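## Task

Push the key labelled RESUME on the operator panel. When the scene ends, the RESUME lamp has to be on, and apart from the CALL lamp no other lamp may be on. The result must hold without the robot holding anything in place. Then release and move the gripper away.

## Robot and tools

Robot: one four-axis arm with a gripper that always stays level. Its joints, from the base out, are a vertical lift (0.000 to 0.550 m), shoulder (-2.000 to 2.000 rad), elbow (-2.800 to 2.800 rad) and wrist yaw (-12.566 to 12.566 rad). It has two fingers that never fully close. The commanded point, end_effector_position, sits midway between the two rubber pads, 2 to 3 cm back from the fingertips. The fingers point along the gripper's +x axis and open and close along its y axis. The gripper can only turn about its vertical z axis.

Panel: four keys, shuffled per scene, each with its name printed next to it. A light push lights a key's lamp, and a lit key stays lit. Since the two fingertips are apart, one fingertip can hit a neighbouring key while the other presses the target, so line the hand up so only the wanted key is touched. The CALL lamp being on is acceptable; any other wrong lamp fails the goal.

Frames: the scene frame has its origin on the table surface under the arm's base, +z up, and +y to the left when facing along +x. Offsets in commands are given in the gripper's own axes, not the scene frame.

Tool execute_actions: argument actions is a list holding zero or one item; optional pictures (true/false) controls whether camera images come back. An empty list just returns the current state. An item {"rows": [...], "steps": n} drives the arm: rows is a list of 1 to 15 rows, steps 1 to 15 (default 15), each step lasting 1/30 s; row k is applied at step k and the final row is reused for leftover steps. An item with only {"steps": n} (up to 300) is a wait, counted from the previous result, so time spent composing the reply is included.

A row is five numbers, each in [-1, 1]: dx, dy, dz, rz, opening. The first four are an offset of the target from the gripper's pose in the most recent result that reported it (or from the pose at action start, if no such result exists yet in the scene or for later calls in the same reply). All rows of one action share that same base; they do not add up. Scale: 1.0 equals 0.6 m for dx, dy, dz and 180 degrees for rz; positive rz turns from +x toward +y. opening is absolute, not an offset: +1 is fully open (0.140 m), -1 is closed (pads still 0.066 m apart). Full open to closed takes about 0.6 s or more. An all-zero row is not a pause: it pulls the hand back to the base pose.

Tool move: target is one such five-number row (same offset rules), and speed is the path's top speed in m/s, 0.002 to 0.5, default 0.25 (turning up to twice that in rad/s). The hand follows a straight path lasting 0.5 to 10 s; a longer path is cut off at 10 s. It does not avoid obstacles and the real hand can lag, drift or overshoot speed, especially with the arm stretched. The opening is applied at the start. Its result adds a move: line saying how it ended (done, off_target, moving, held, fault), which limits acted (paced = the sent pose was clipped; held = some steps were blocked, after which the arm may rush), and the remaining distance to target.

Tool wait: seconds, 0 to 10; the robot gets no new command meanwhile.

Tool zoom_image: camera is cam_high, cam_low or cam_wrist; region is [x0, y0, x1, y1] in that camera's pixels, origin at top-left, at most 504 by 504. Useful for reading key labels and lamps. Image sizes: cam_high and cam_low 672x504, cam_wrist 504x504. Calibration (intrinsics and world-to-camera transforms) is supplied and may be off by a few degrees and millimetres.

Tool finished_scene: scene is the number of the scene being closed; it is final and the result reports success and gives the next task.

Reading results: the state line gives end_effector_position (m) and end_effector_quat_wxyz in the scene frame; the printed position can be slightly wrong, more so far out. grip_measured is the finger opening on the command scale. Joint positions lists lift, shoulder, elbow, wrist yaw and pad gap in metres. "pose unreachable" means the clearance check altered or blocked a command; HELD flags steps where a row was not fully sent. "Hand target" is where the controller is currently steering. MOTOR HOT warns from 85 °C; OVER-TEMPERATURE FAULT means brakes were applied at 100 °C.

Motion facts: each step the command is clipped to 70 mm and 16 degrees from the measured pose, so long moves may need several actions; check the reported pose after each. The simulation keeps running while replies are composed. Because offsets start from the measured pose, repeating a small push against a firm surface does not push harder.

Avoid: letting the elbow come within 0.4 rad of 0 (arm may fold and fault); fast or deep pushes on keys, since contact torque over the load limits (lift 57 N, shoulder 8.55 N m, elbow 4.27 N m, wrist yaw 1.42 N m) stops the arm for 10 s; knocking anything off the table; slams and hard hits. Approach a key slowly from above, press just until the lamp lights, then lift off, open and move away.

Each tool is called after ">>>" as a command line: name --argument value for each argument, lists and objects as JSON in quotes; but a table of rows of numbers goes row by row, as --pt "numbers of a row", without its own name.

## Session

>>> execute_actions --actions '[]'

Scene clock: 0.00 s of 7200.00 s.
end_effector_position=(+0.4047, +0.3264, +0.1623) grip_measured=+0.99 end_effector_quat_wxyz=(+0.840, +0.000, +0.000, -0.543)
Joint positions: [ 0.157  0.871 -2.409  0.389  0.14 ]
Motor temperatures (°C, as the motors report them): [30 24 24 22]
Hand target: +0.405, +0.326, +0.162; +0.840, +0.000, +0.000, -0.543

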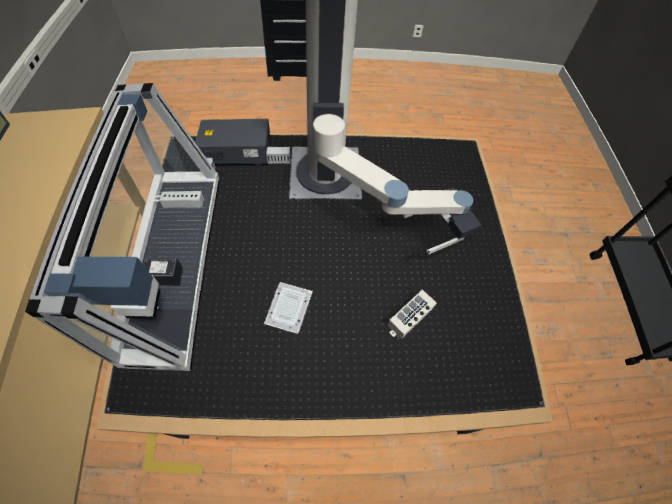

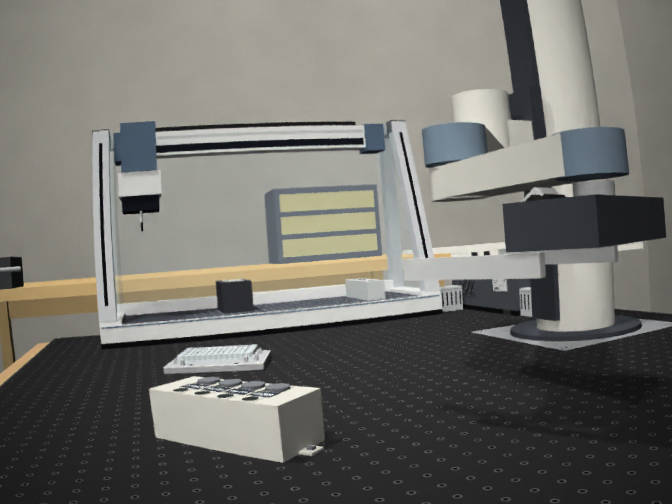

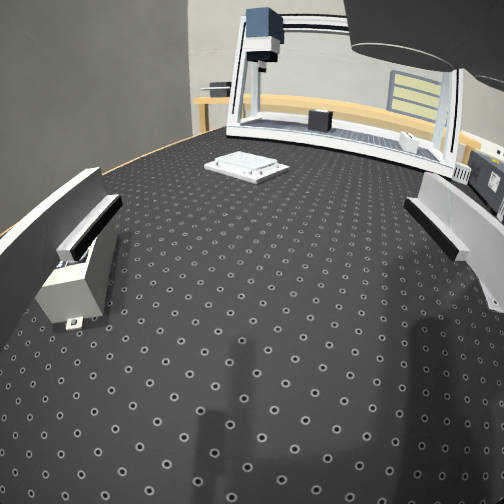

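>>> zoom_image --camera "cam_high" --region '[370, 275, 460, 345]'

>>> zoom_image --camera "cam_low" --region '[140, 360, 340, 470]'

Region (370, 275, 460, 345) of cam_high's 672x504 image, scaled by 5.600, with more detail than that image has.

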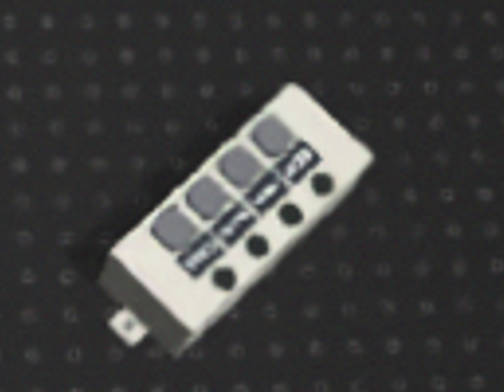

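Region (140, 360, 340, 470) of cam_low's 672x504 image, scaled by 2.520, with more detail than that image has; it fills the top 277 rows of this view, and the rest is white.

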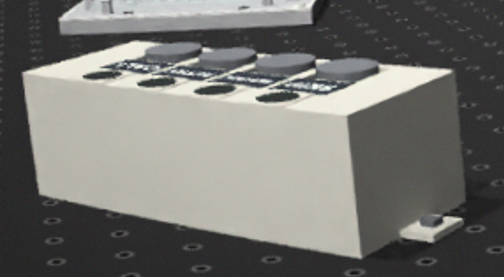

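>>> move --target '[0.329,0.268,-0.06,0.604,1]' --speed 0.4

Scene clock: 30.00 s of 7200.00 s.
end_effector_position=(+0.6318, +0.2119, +0.1263) grip_measured=+0.99 end_effector_quat_wxyz=(+0.931, +0.000, +0.000, +0.366)
Joint positions: [ 0.121 -0.381 -1.593  2.723  0.14 ]
Motor temperatures (°C, as the motors report them): [30 24 24 22]
Hand target: +0.632, +0.212, +0.126; +0.931, +0.000, +0.000, +0.366
Off the commanded pose: 0.001 m, 0 deg.
After step 90, 24.27 s passed at rest.
move: done
camera_calibration (this result's frames):
cam_wrist: T_world_to_cam=[[0.681168, -0.732121, 0.00296393, -0.266807], [-0.436898, -0.409734, -0.800773, 0.45131], [0.587477, 0.544166, -0.59896, -0.314968], [0, 0, 0, 1]] pos_world=[0.563953, 0.160977, 0.173535]

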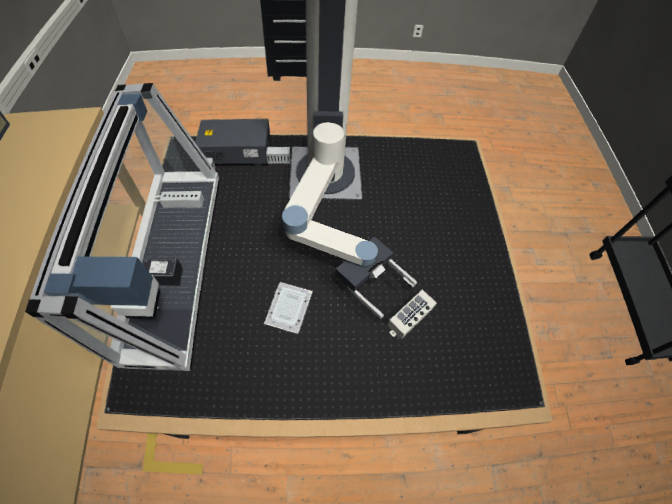

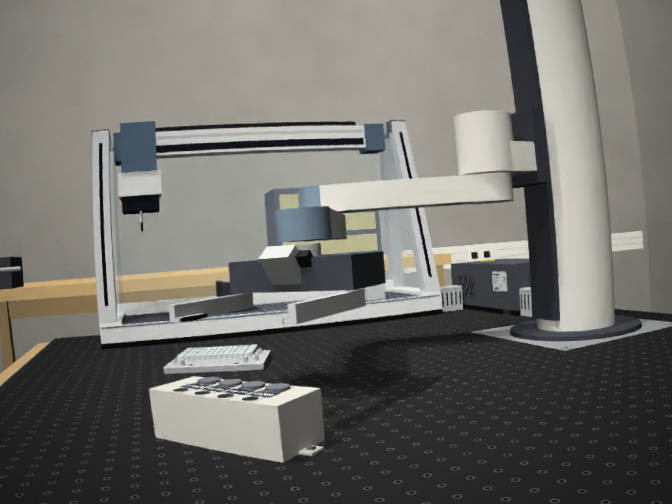

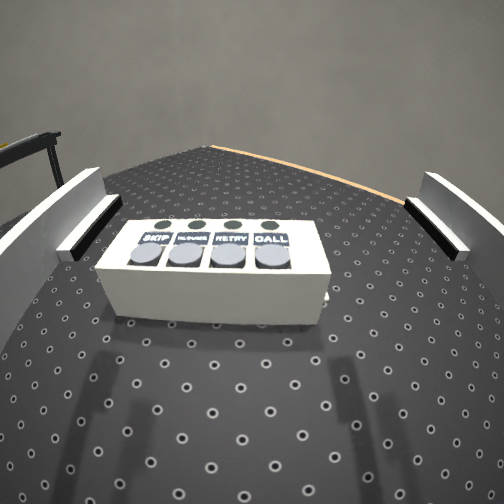

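>>> zoom_image --camera "cam_wrist" --region '[0, 140, 250, 330]'

>>> zoom_image --camera "cam_low" --region '[150, 240, 400, 410]'

Region (0, 140, 250, 330) of cam_wrist's 504x504 image, scaled by 2.016, with more detail than that image has; it fills the top 383 rows of this view, and the rest is white.

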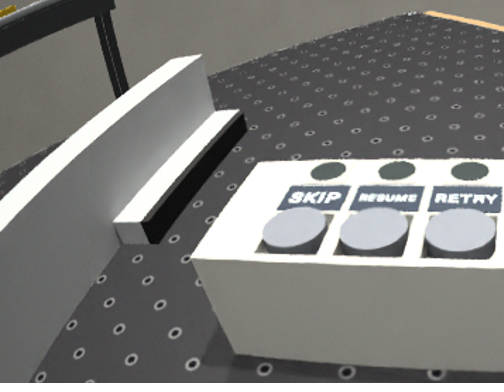

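Region (150, 240, 400, 410) of cam_low's 672x504 image, scaled by 2.016, with more detail than that image has; it fills the top 343 rows of this view, and the rest is white.

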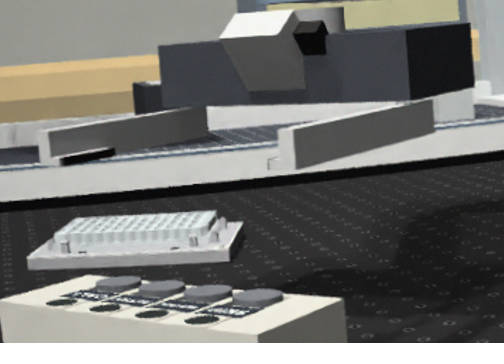

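>>> move --target '[0.075,-0.043,-0.064,0,1]'

Scene clock: 49.73 s of 7200.00 s.
end_effector_position=(+0.6824, +0.2235, +0.0879) grip_measured=+0.99 end_effector_quat_wxyz=(+0.931, +0.000, +0.000, +0.365)
Joint positions: [ 0.083 -0.256 -1.907  2.911  0.14 ]
Motor temperatures (°C, as the motors report them): [30 24 24 22]
Hand target: +0.682, +0.224, +0.088; +0.931, +0.000, +0.000, +0.366
Off the commanded pose: 0.000 m, 0 deg.
After step 90, 16.00 s passed at rest.
move: done
camera_calibration (this result's frames):
cam_wrist: T_world_to_cam=[[0.680898, -0.732372, 0.00296393, -0.292401], [-0.43705, -0.409573, -0.800773, 0.447491], [0.587678, 0.543949, -0.59896, -0.374162], [0, 0, 0, 1]] pos_world=[0.614558, 0.172659, 0.135097]

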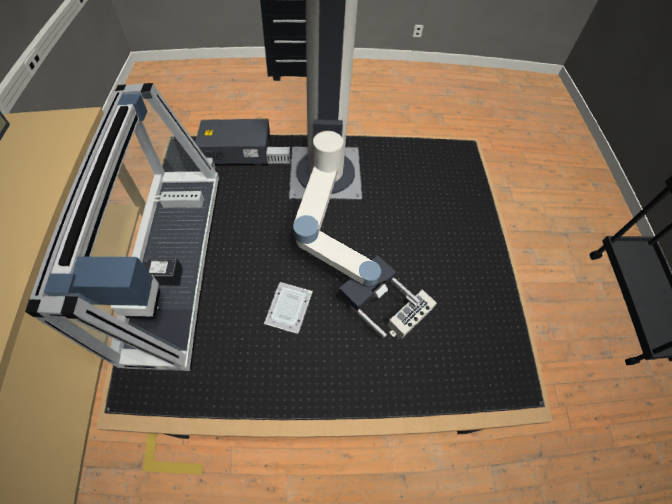

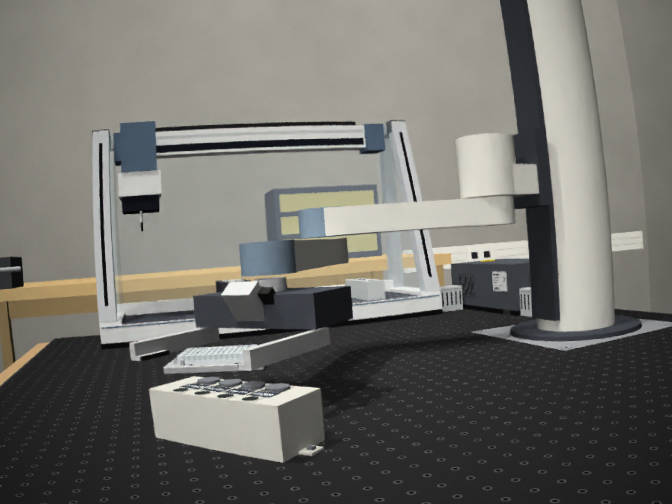

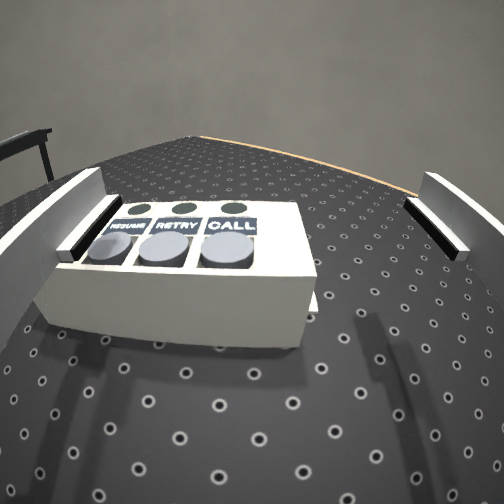

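>>> move --target '[0,0,-0.031,0,1]' --speed 0.025

Scene clock: 56.03 s of 7200.00 s.
end_effector_position=(+0.6824, +0.2236, +0.0694) grip_measured=+0.99 end_effector_quat_wxyz=(+0.931, +0.000, +0.000, +0.365)
Joint positions: [ 0.064 -0.256 -1.907  2.911  0.14 ]
Motor temperatures (°C, as the motors report them): [30 24 24 22]
Hand target: +0.682, +0.224, +0.069; +0.931, +0.000, +0.000, +0.365
Off the commanded pose: 0.000 m, 0 deg.
After step 90, 2.33 s passed at rest.
move: done
camera_calibration (this result's frames):
cam_wrist: T_world_to_cam=[[0.680928, -0.732344, 0.00296393, -0.292358], [-0.437033, -0.409591, -0.800773, 0.43267], [0.587656, 0.543974, -0.59896, -0.385231], [0, 0, 0, 1]] pos_world=[0.614549, 0.172666, 0.116599]

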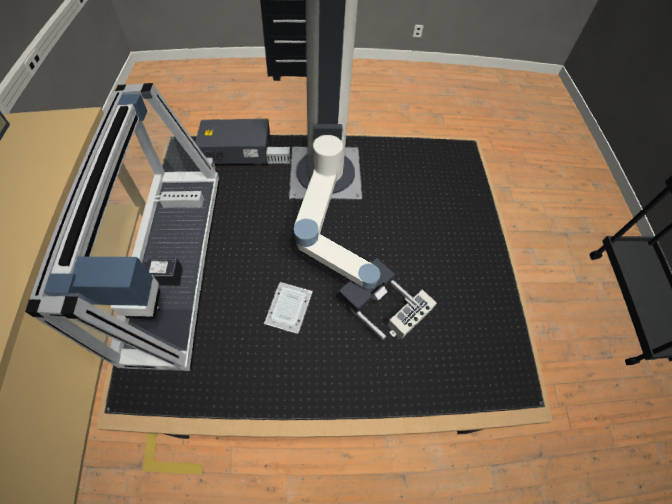

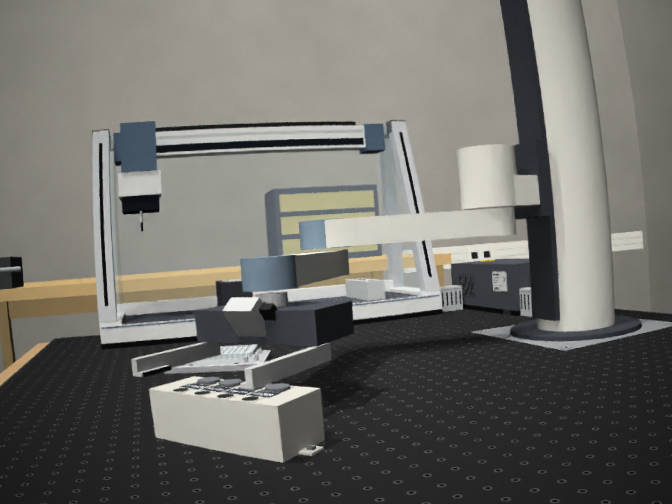

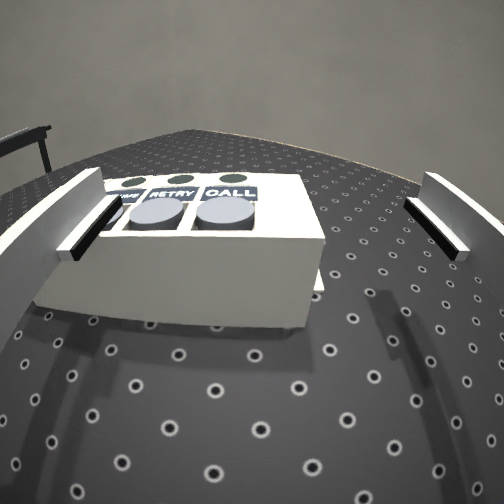

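>>> move --target '[0,0,-0.003,0,1]' --speed 0.01

Scene clock: 61.83 s of 7200.00 s.
end_effector_position=(+0.6824, +0.2236, +0.0683) grip_measured=+0.99 end_effector_quat_wxyz=(+0.931, +0.000, +0.000, +0.365)
Joint positions: [ 0.063 -0.256 -1.907  2.911  0.14 ]
Motor temperatures (°C, as the motors report them): [30 24 24 22]
Hand target: +0.682, +0.224, +0.068; +0.931, +0.000, +0.000, +0.365
Off the commanded pose: 0.001 m, 0 deg.
After step 90, 2.10 s passed at rest.
move: done
camera_calibration (this result's frames):
cam_wrist: T_world_to_cam=[[0.680997, -0.73228, 0.00296393, -0.292418], [-0.436994, -0.409632, -0.800773, 0.431804], [0.587605, 0.544029, -0.59896, -0.38583], [0, 0, 0, 1]] pos_world=[0.614547, 0.172651, 0.115547]

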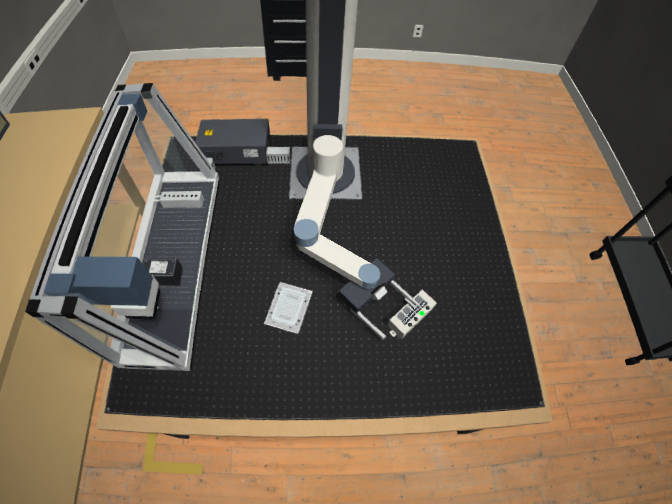

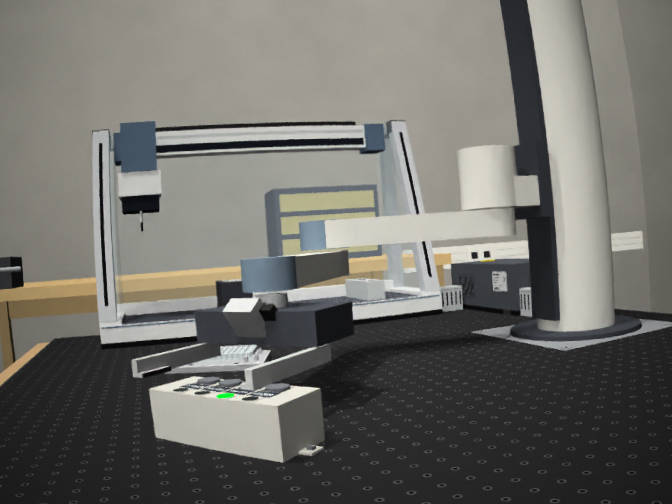

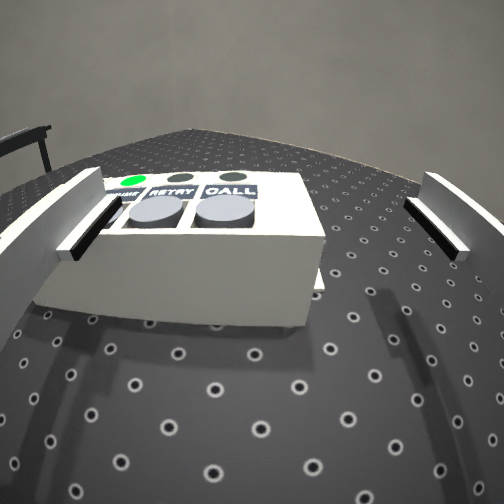

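>>> move --target '[-0.15,0,0.17,0,1]' --speed 0.3

Scene clock: 65.77 s of 7200.00 s.
end_effector_position=(+0.6162, +0.1624, +0.1704) grip_measured=+0.99 end_effector_quat_wxyz=(+0.931, +0.000, +0.000, +0.366)
Joint positions: [ 0.165 -0.565 -1.445  2.759  0.14 ]
Motor temperatures (°C, as the motors report them): [30 24 24 22]
Hand target: +0.616, +0.162, +0.170; +0.931, +0.000, +0.000, +0.365
Off the commanded pose: 0.000 m, 0 deg.
After step 90, 0.07 s passed at rest.
move: done
camera_calibration (this result's frames):
cam_wrist: T_world_to_cam=[[0.681209, -0.732083, 0.00296393, -0.292623], [-0.436876, -0.409758, -0.800773, 0.459507], [0.587447, 0.544199, -0.59896, -0.252511], [0, 0, 0, 1]] pos_world=[0.548422, 0.111478, 0.217585]

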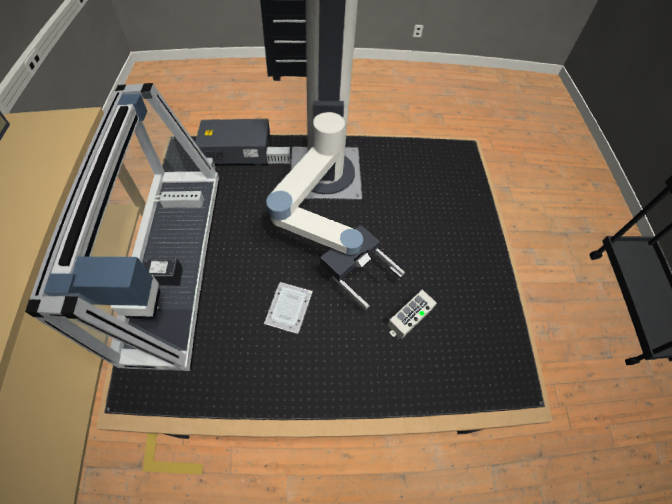

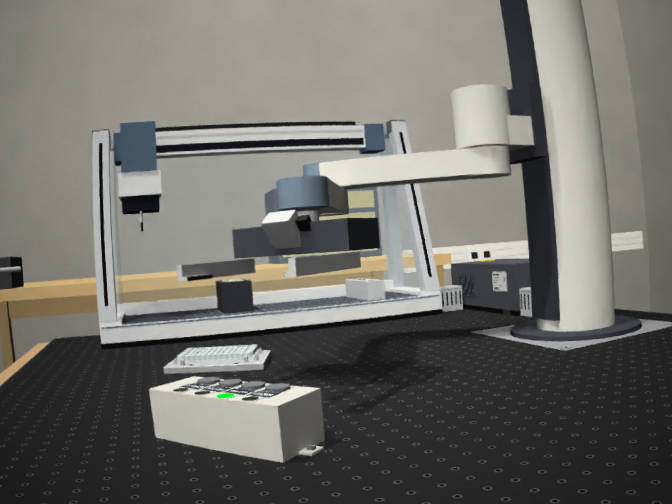

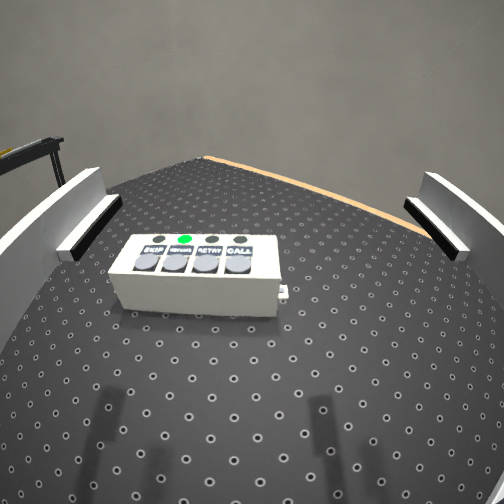

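>>> finished_scene --scene 1

The scene is finished: the task was done.


## Next scene

Push the key labelled SKIP on the operator panel. When the scene ends, the SKIP lamp has to be on, and apart from the CALL lamp no other lamp may be on. The result must hold without the robot holding anything in place. Then release and move the gripper away.

>>> execute_actions --actions '[]'

Scene clock: 0.00 s of 7200.00 s.
end_effector_position=(+0.5641, -0.3120, +0.4992) grip_measured=+0.99 end_effector_quat_wxyz=(+0.846, -0.000, -0.000, -0.533)
Joint positions: [ 0.494 -1.202 -1.619 -4.586  0.14 ]
Motor temperatures (°C, as the motors report them): [30 24 24 22]
Hand target: +0.564, -0.312, +0.499; +0.846, -0.000, -0.000, -0.533
camera_calibration (this result's frames):
cam_wrist: T_world_to_cam=[[-0.901426, -0.432924, 0.00296393, 0.380755], [-0.261446, 0.538895, -0.800773, 0.702653], [0.345077, -0.722612, -0.59896, -0.0253347], [0, 0, 0, 1]] pos_world=[0.53567, -0.232125, 0.546362]

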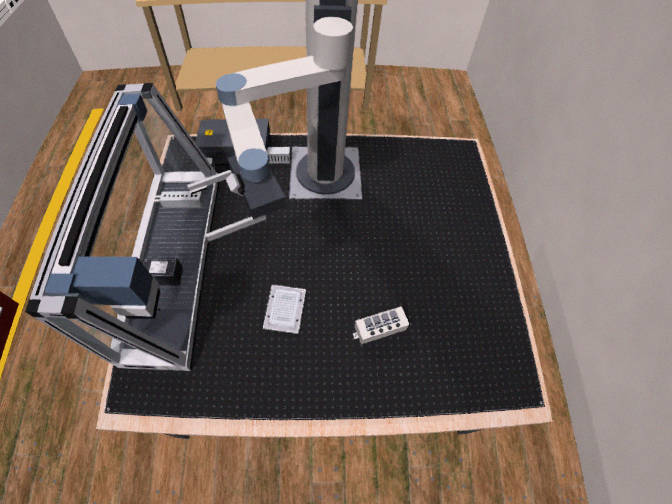

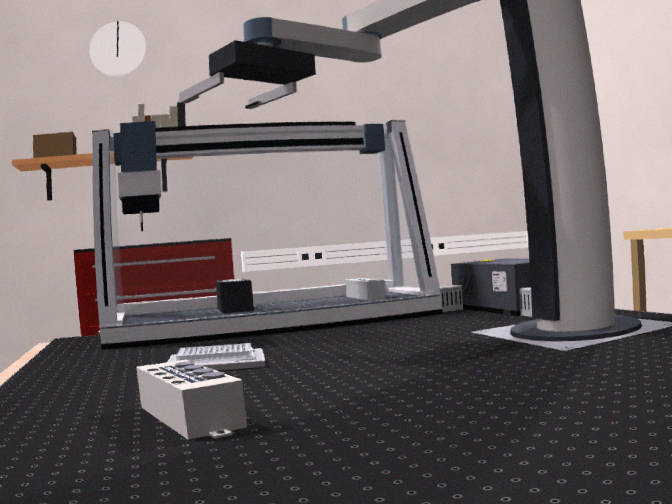

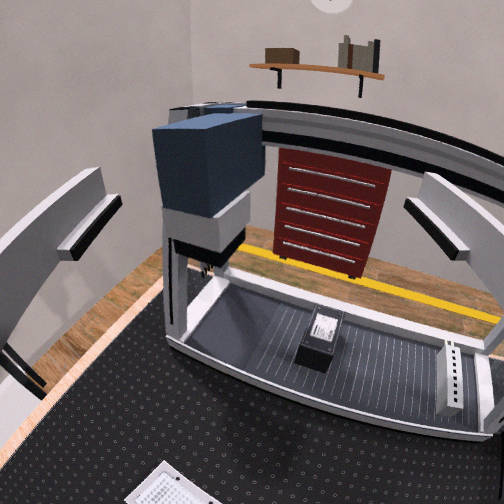

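>>> zoom_image --camera "cam_high" --region '[345, 295, 417, 350]'

>>> zoom_image --camera "cam_low" --region '[130, 350, 260, 440]'

Region (345, 295, 417, 350) of cam_high's 672x504 image, scaled by 7.000, with more detail than that image has; it fills the top 385 rows of this view, and the rest is white.

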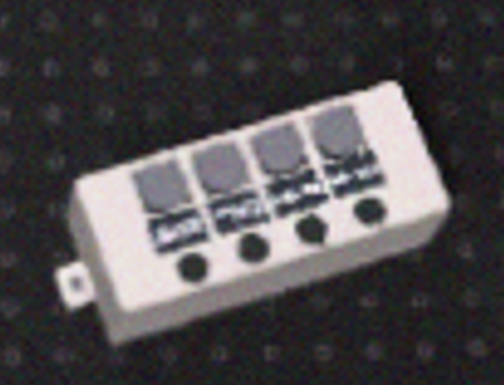

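Region (130, 350, 260, 440) of cam_low's 672x504 image, scaled by 3.877, with more detail than that image has; it fills the top 349 rows of this view, and the rest is white.

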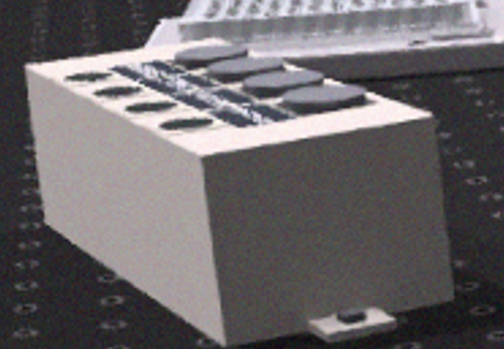

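>>> move --target '[-0.708,0.498,-0.657,0.458,1]' --speed 0.45

Scene clock: 25.77 s of 7200.00 s.
end_effector_position=(+0.6506, +0.2001, +0.1049) grip_measured=+0.99 end_effector_quat_wxyz=(+0.988, -0.000, -0.000, +0.157)
Joint positions: [ 0.1   -0.261 -1.614 -4.093  0.14 ]
Motor temperatures (°C, as the motors report them): [30 24 24 22]
Hand target: +0.651, +0.200, +0.105; +0.988, -0.000, -0.000, +0.157
Off the commanded pose: 0.001 m, 0 deg.
After step 90, 20.67 s passed at rest.
move: done
camera_calibration (this result's frames):
cam_wrist: T_world_to_cam=[[0.310409, -0.950598, 0.00296393, -0.00329029], [-0.568639, -0.188181, -0.800773, 0.478908], [0.761772, 0.246882, -0.59896, -0.386315], [0, 0, 0, 1]] pos_world=[0.56763, 0.182368, 0.152119]

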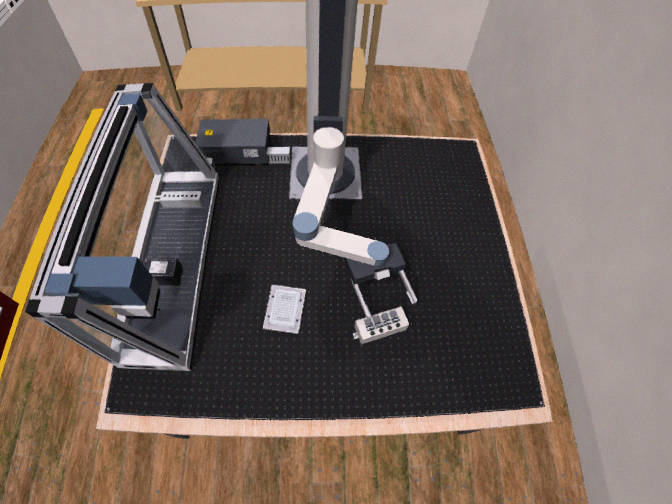

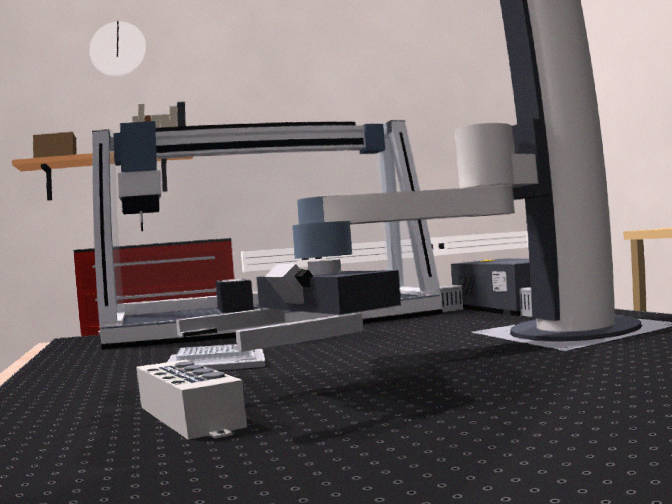

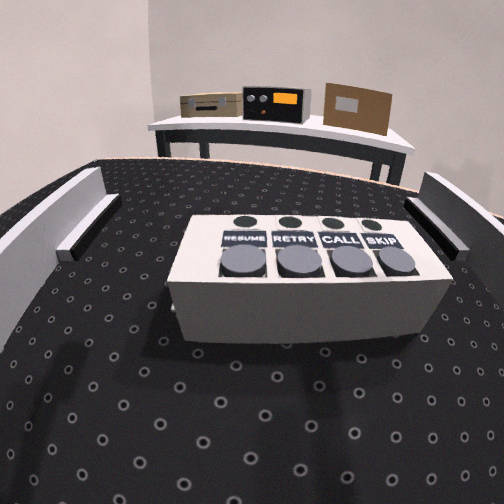

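>>> move --target '[0.02,0,-0.052,0,1]' --speed 0.08

>>> move --target '[0,0,-0.0095,0,1]' --speed 0.015

Scene clock: 33.73 s of 7200.00 s.
end_effector_position=(+0.6620, +0.2037, +0.0737) grip_measured=+0.99 end_effector_quat_wxyz=(+0.988, -0.000, -0.000, +0.156)
Joint positions: [ 0.069 -0.235 -1.682 -4.051  0.14 ]
Motor temperatures (°C, as the motors report them): [30 24 24 22]
Hand target: +0.662, +0.204, +0.074; +0.988, -0.000, -0.000, +0.157
Off the commanded pose: 0.000 m, 0 deg.
After step 90, 4.27 s passed at rest.
move: done
camera_calibration (this result's frames):
cam_wrist: T_world_to_cam=[[0.310006, -0.95073, 0.00296393, -0.00301956], [-0.568719, -0.18794, -0.800773, 0.461085], [0.761876, 0.246559, -0.59896, -0.414648], [0, 0, 0, 1]] pos_world=[0.579074, 0.186021, 0.120876]

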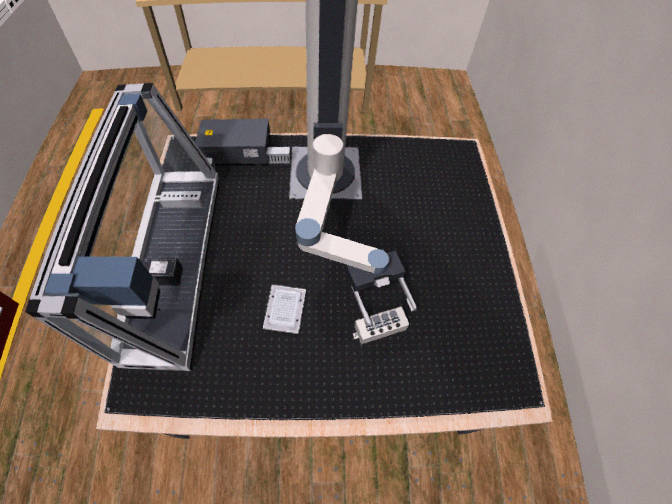

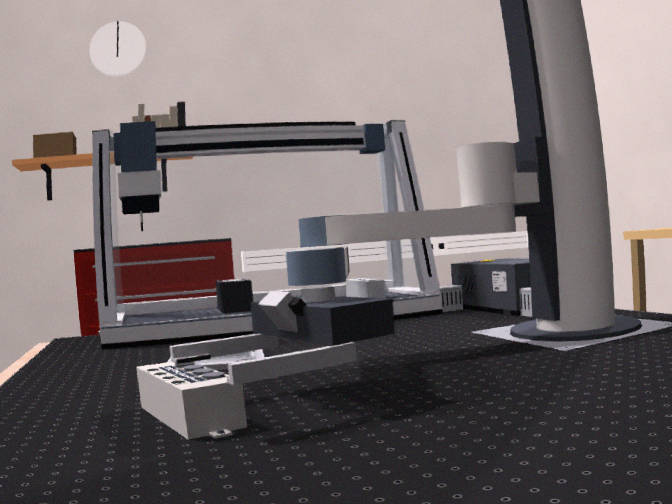

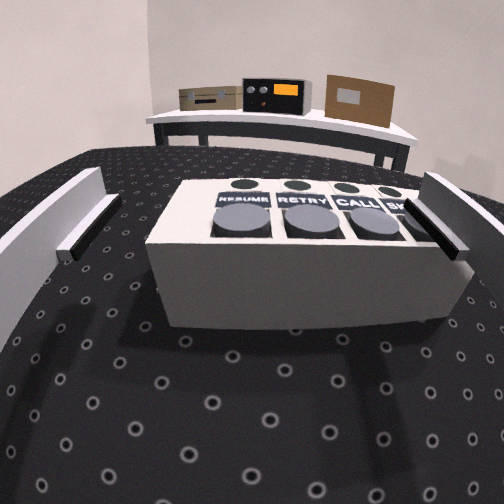

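Scene clock: 34.43 s of 7200.00 s.
end_effector_position=(+0.6620, +0.2037, +0.0685) grip_measured=+0.99 end_effector_quat_wxyz=(+0.988, -0.000, -0.000, +0.156)
Joint positions: [ 0.063 -0.235 -1.682 -4.051  0.14 ]
Motor temperatures (°C, as the motors report them): [30 24 24 22]
Hand target: +0.662, +0.204, +0.068; +0.988, -0.000, -0.000, +0.156
Off the commanded pose: 0.001 m, 0 deg.
move: done
camera_calibration (this result's frames):
cam_wrist: T_world_to_cam=[[0.309935, -0.950753, 0.00296393, -0.00295107], [-0.568733, -0.187897, -0.800773, 0.45693], [0.761895, 0.246502, -0.59896, -0.417738], [0, 0, 0, 1]] pos_world=[0.579058, 0.186023, 0.115698]

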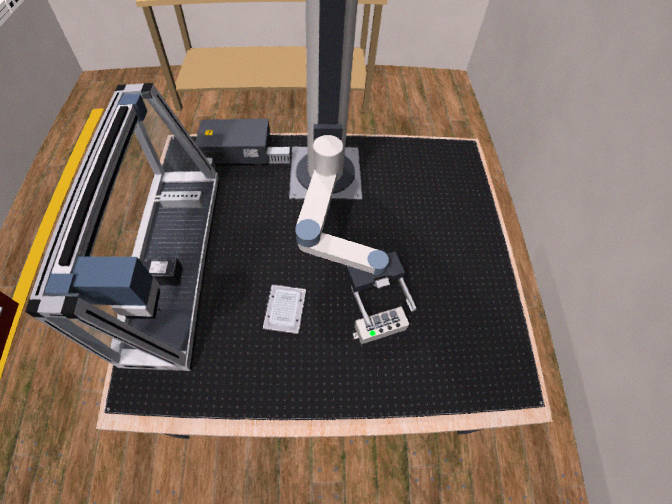

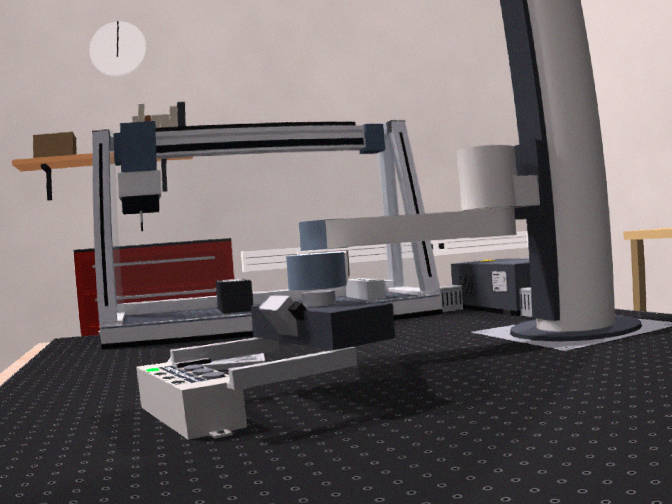

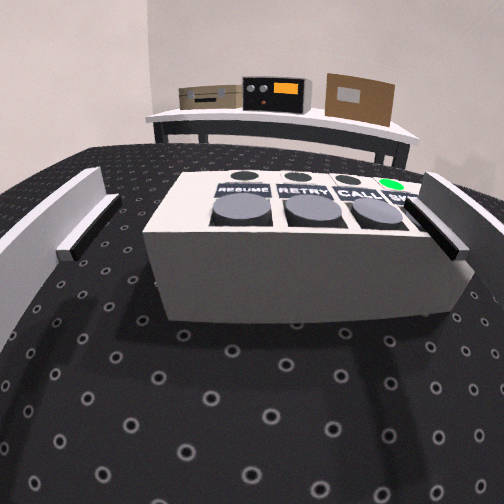

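>>> move --target '[-0.15,0,0.17,0,1]' --speed 0.3

Scene clock: 41.87 s of 7200.00 s.
end_effector_position=(+0.5763, +0.1760, +0.1705) grip_measured=+0.99 end_effector_quat_wxyz=(+0.988, -0.000, -0.000, +0.157)
Joint positions: [ 0.166 -0.393 -1.218 -4.358  0.14 ]
Motor temperatures (°C, as the motors report them): [30 24 24 22]
Hand target: +0.576, +0.176, +0.170; +0.988, -0.000, -0.000, +0.156
Off the commanded pose: 0.000 m, 0 deg.
After step 90, 3.57 s passed at rest.
move: done
camera_calibration (this result's frames):
cam_wrist: T_world_to_cam=[[0.310357, -0.950615, 0.00296393, -0.00327182], [-0.568649, -0.18815, -0.800773, 0.484692], [0.761785, 0.24684, -0.59896, -0.284488], [0, 0, 0, 1]] pos_world=[0.493354, 0.158308, 0.217742]

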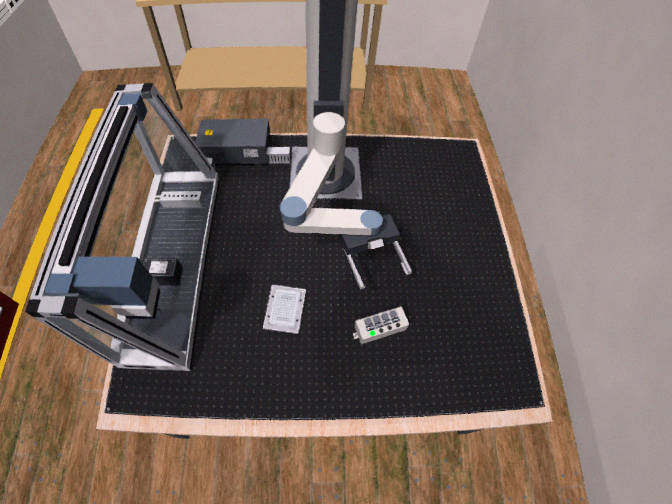

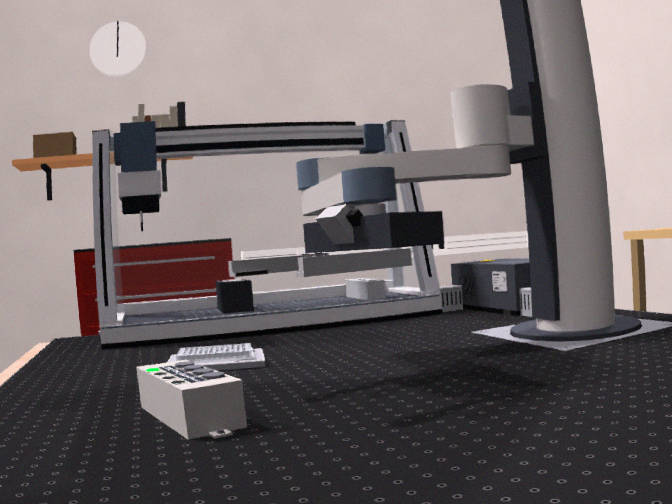

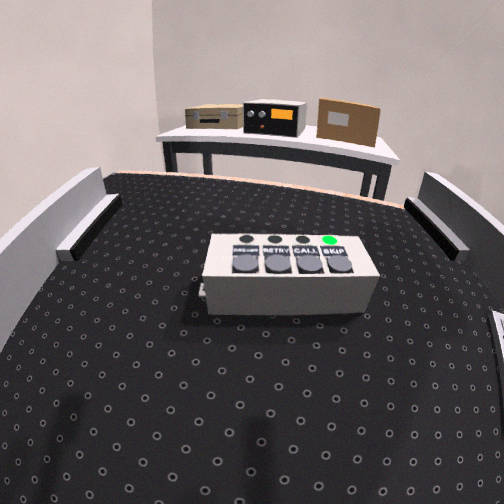

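>>> finished_scene --scene 2

The scene is finished: the task was done.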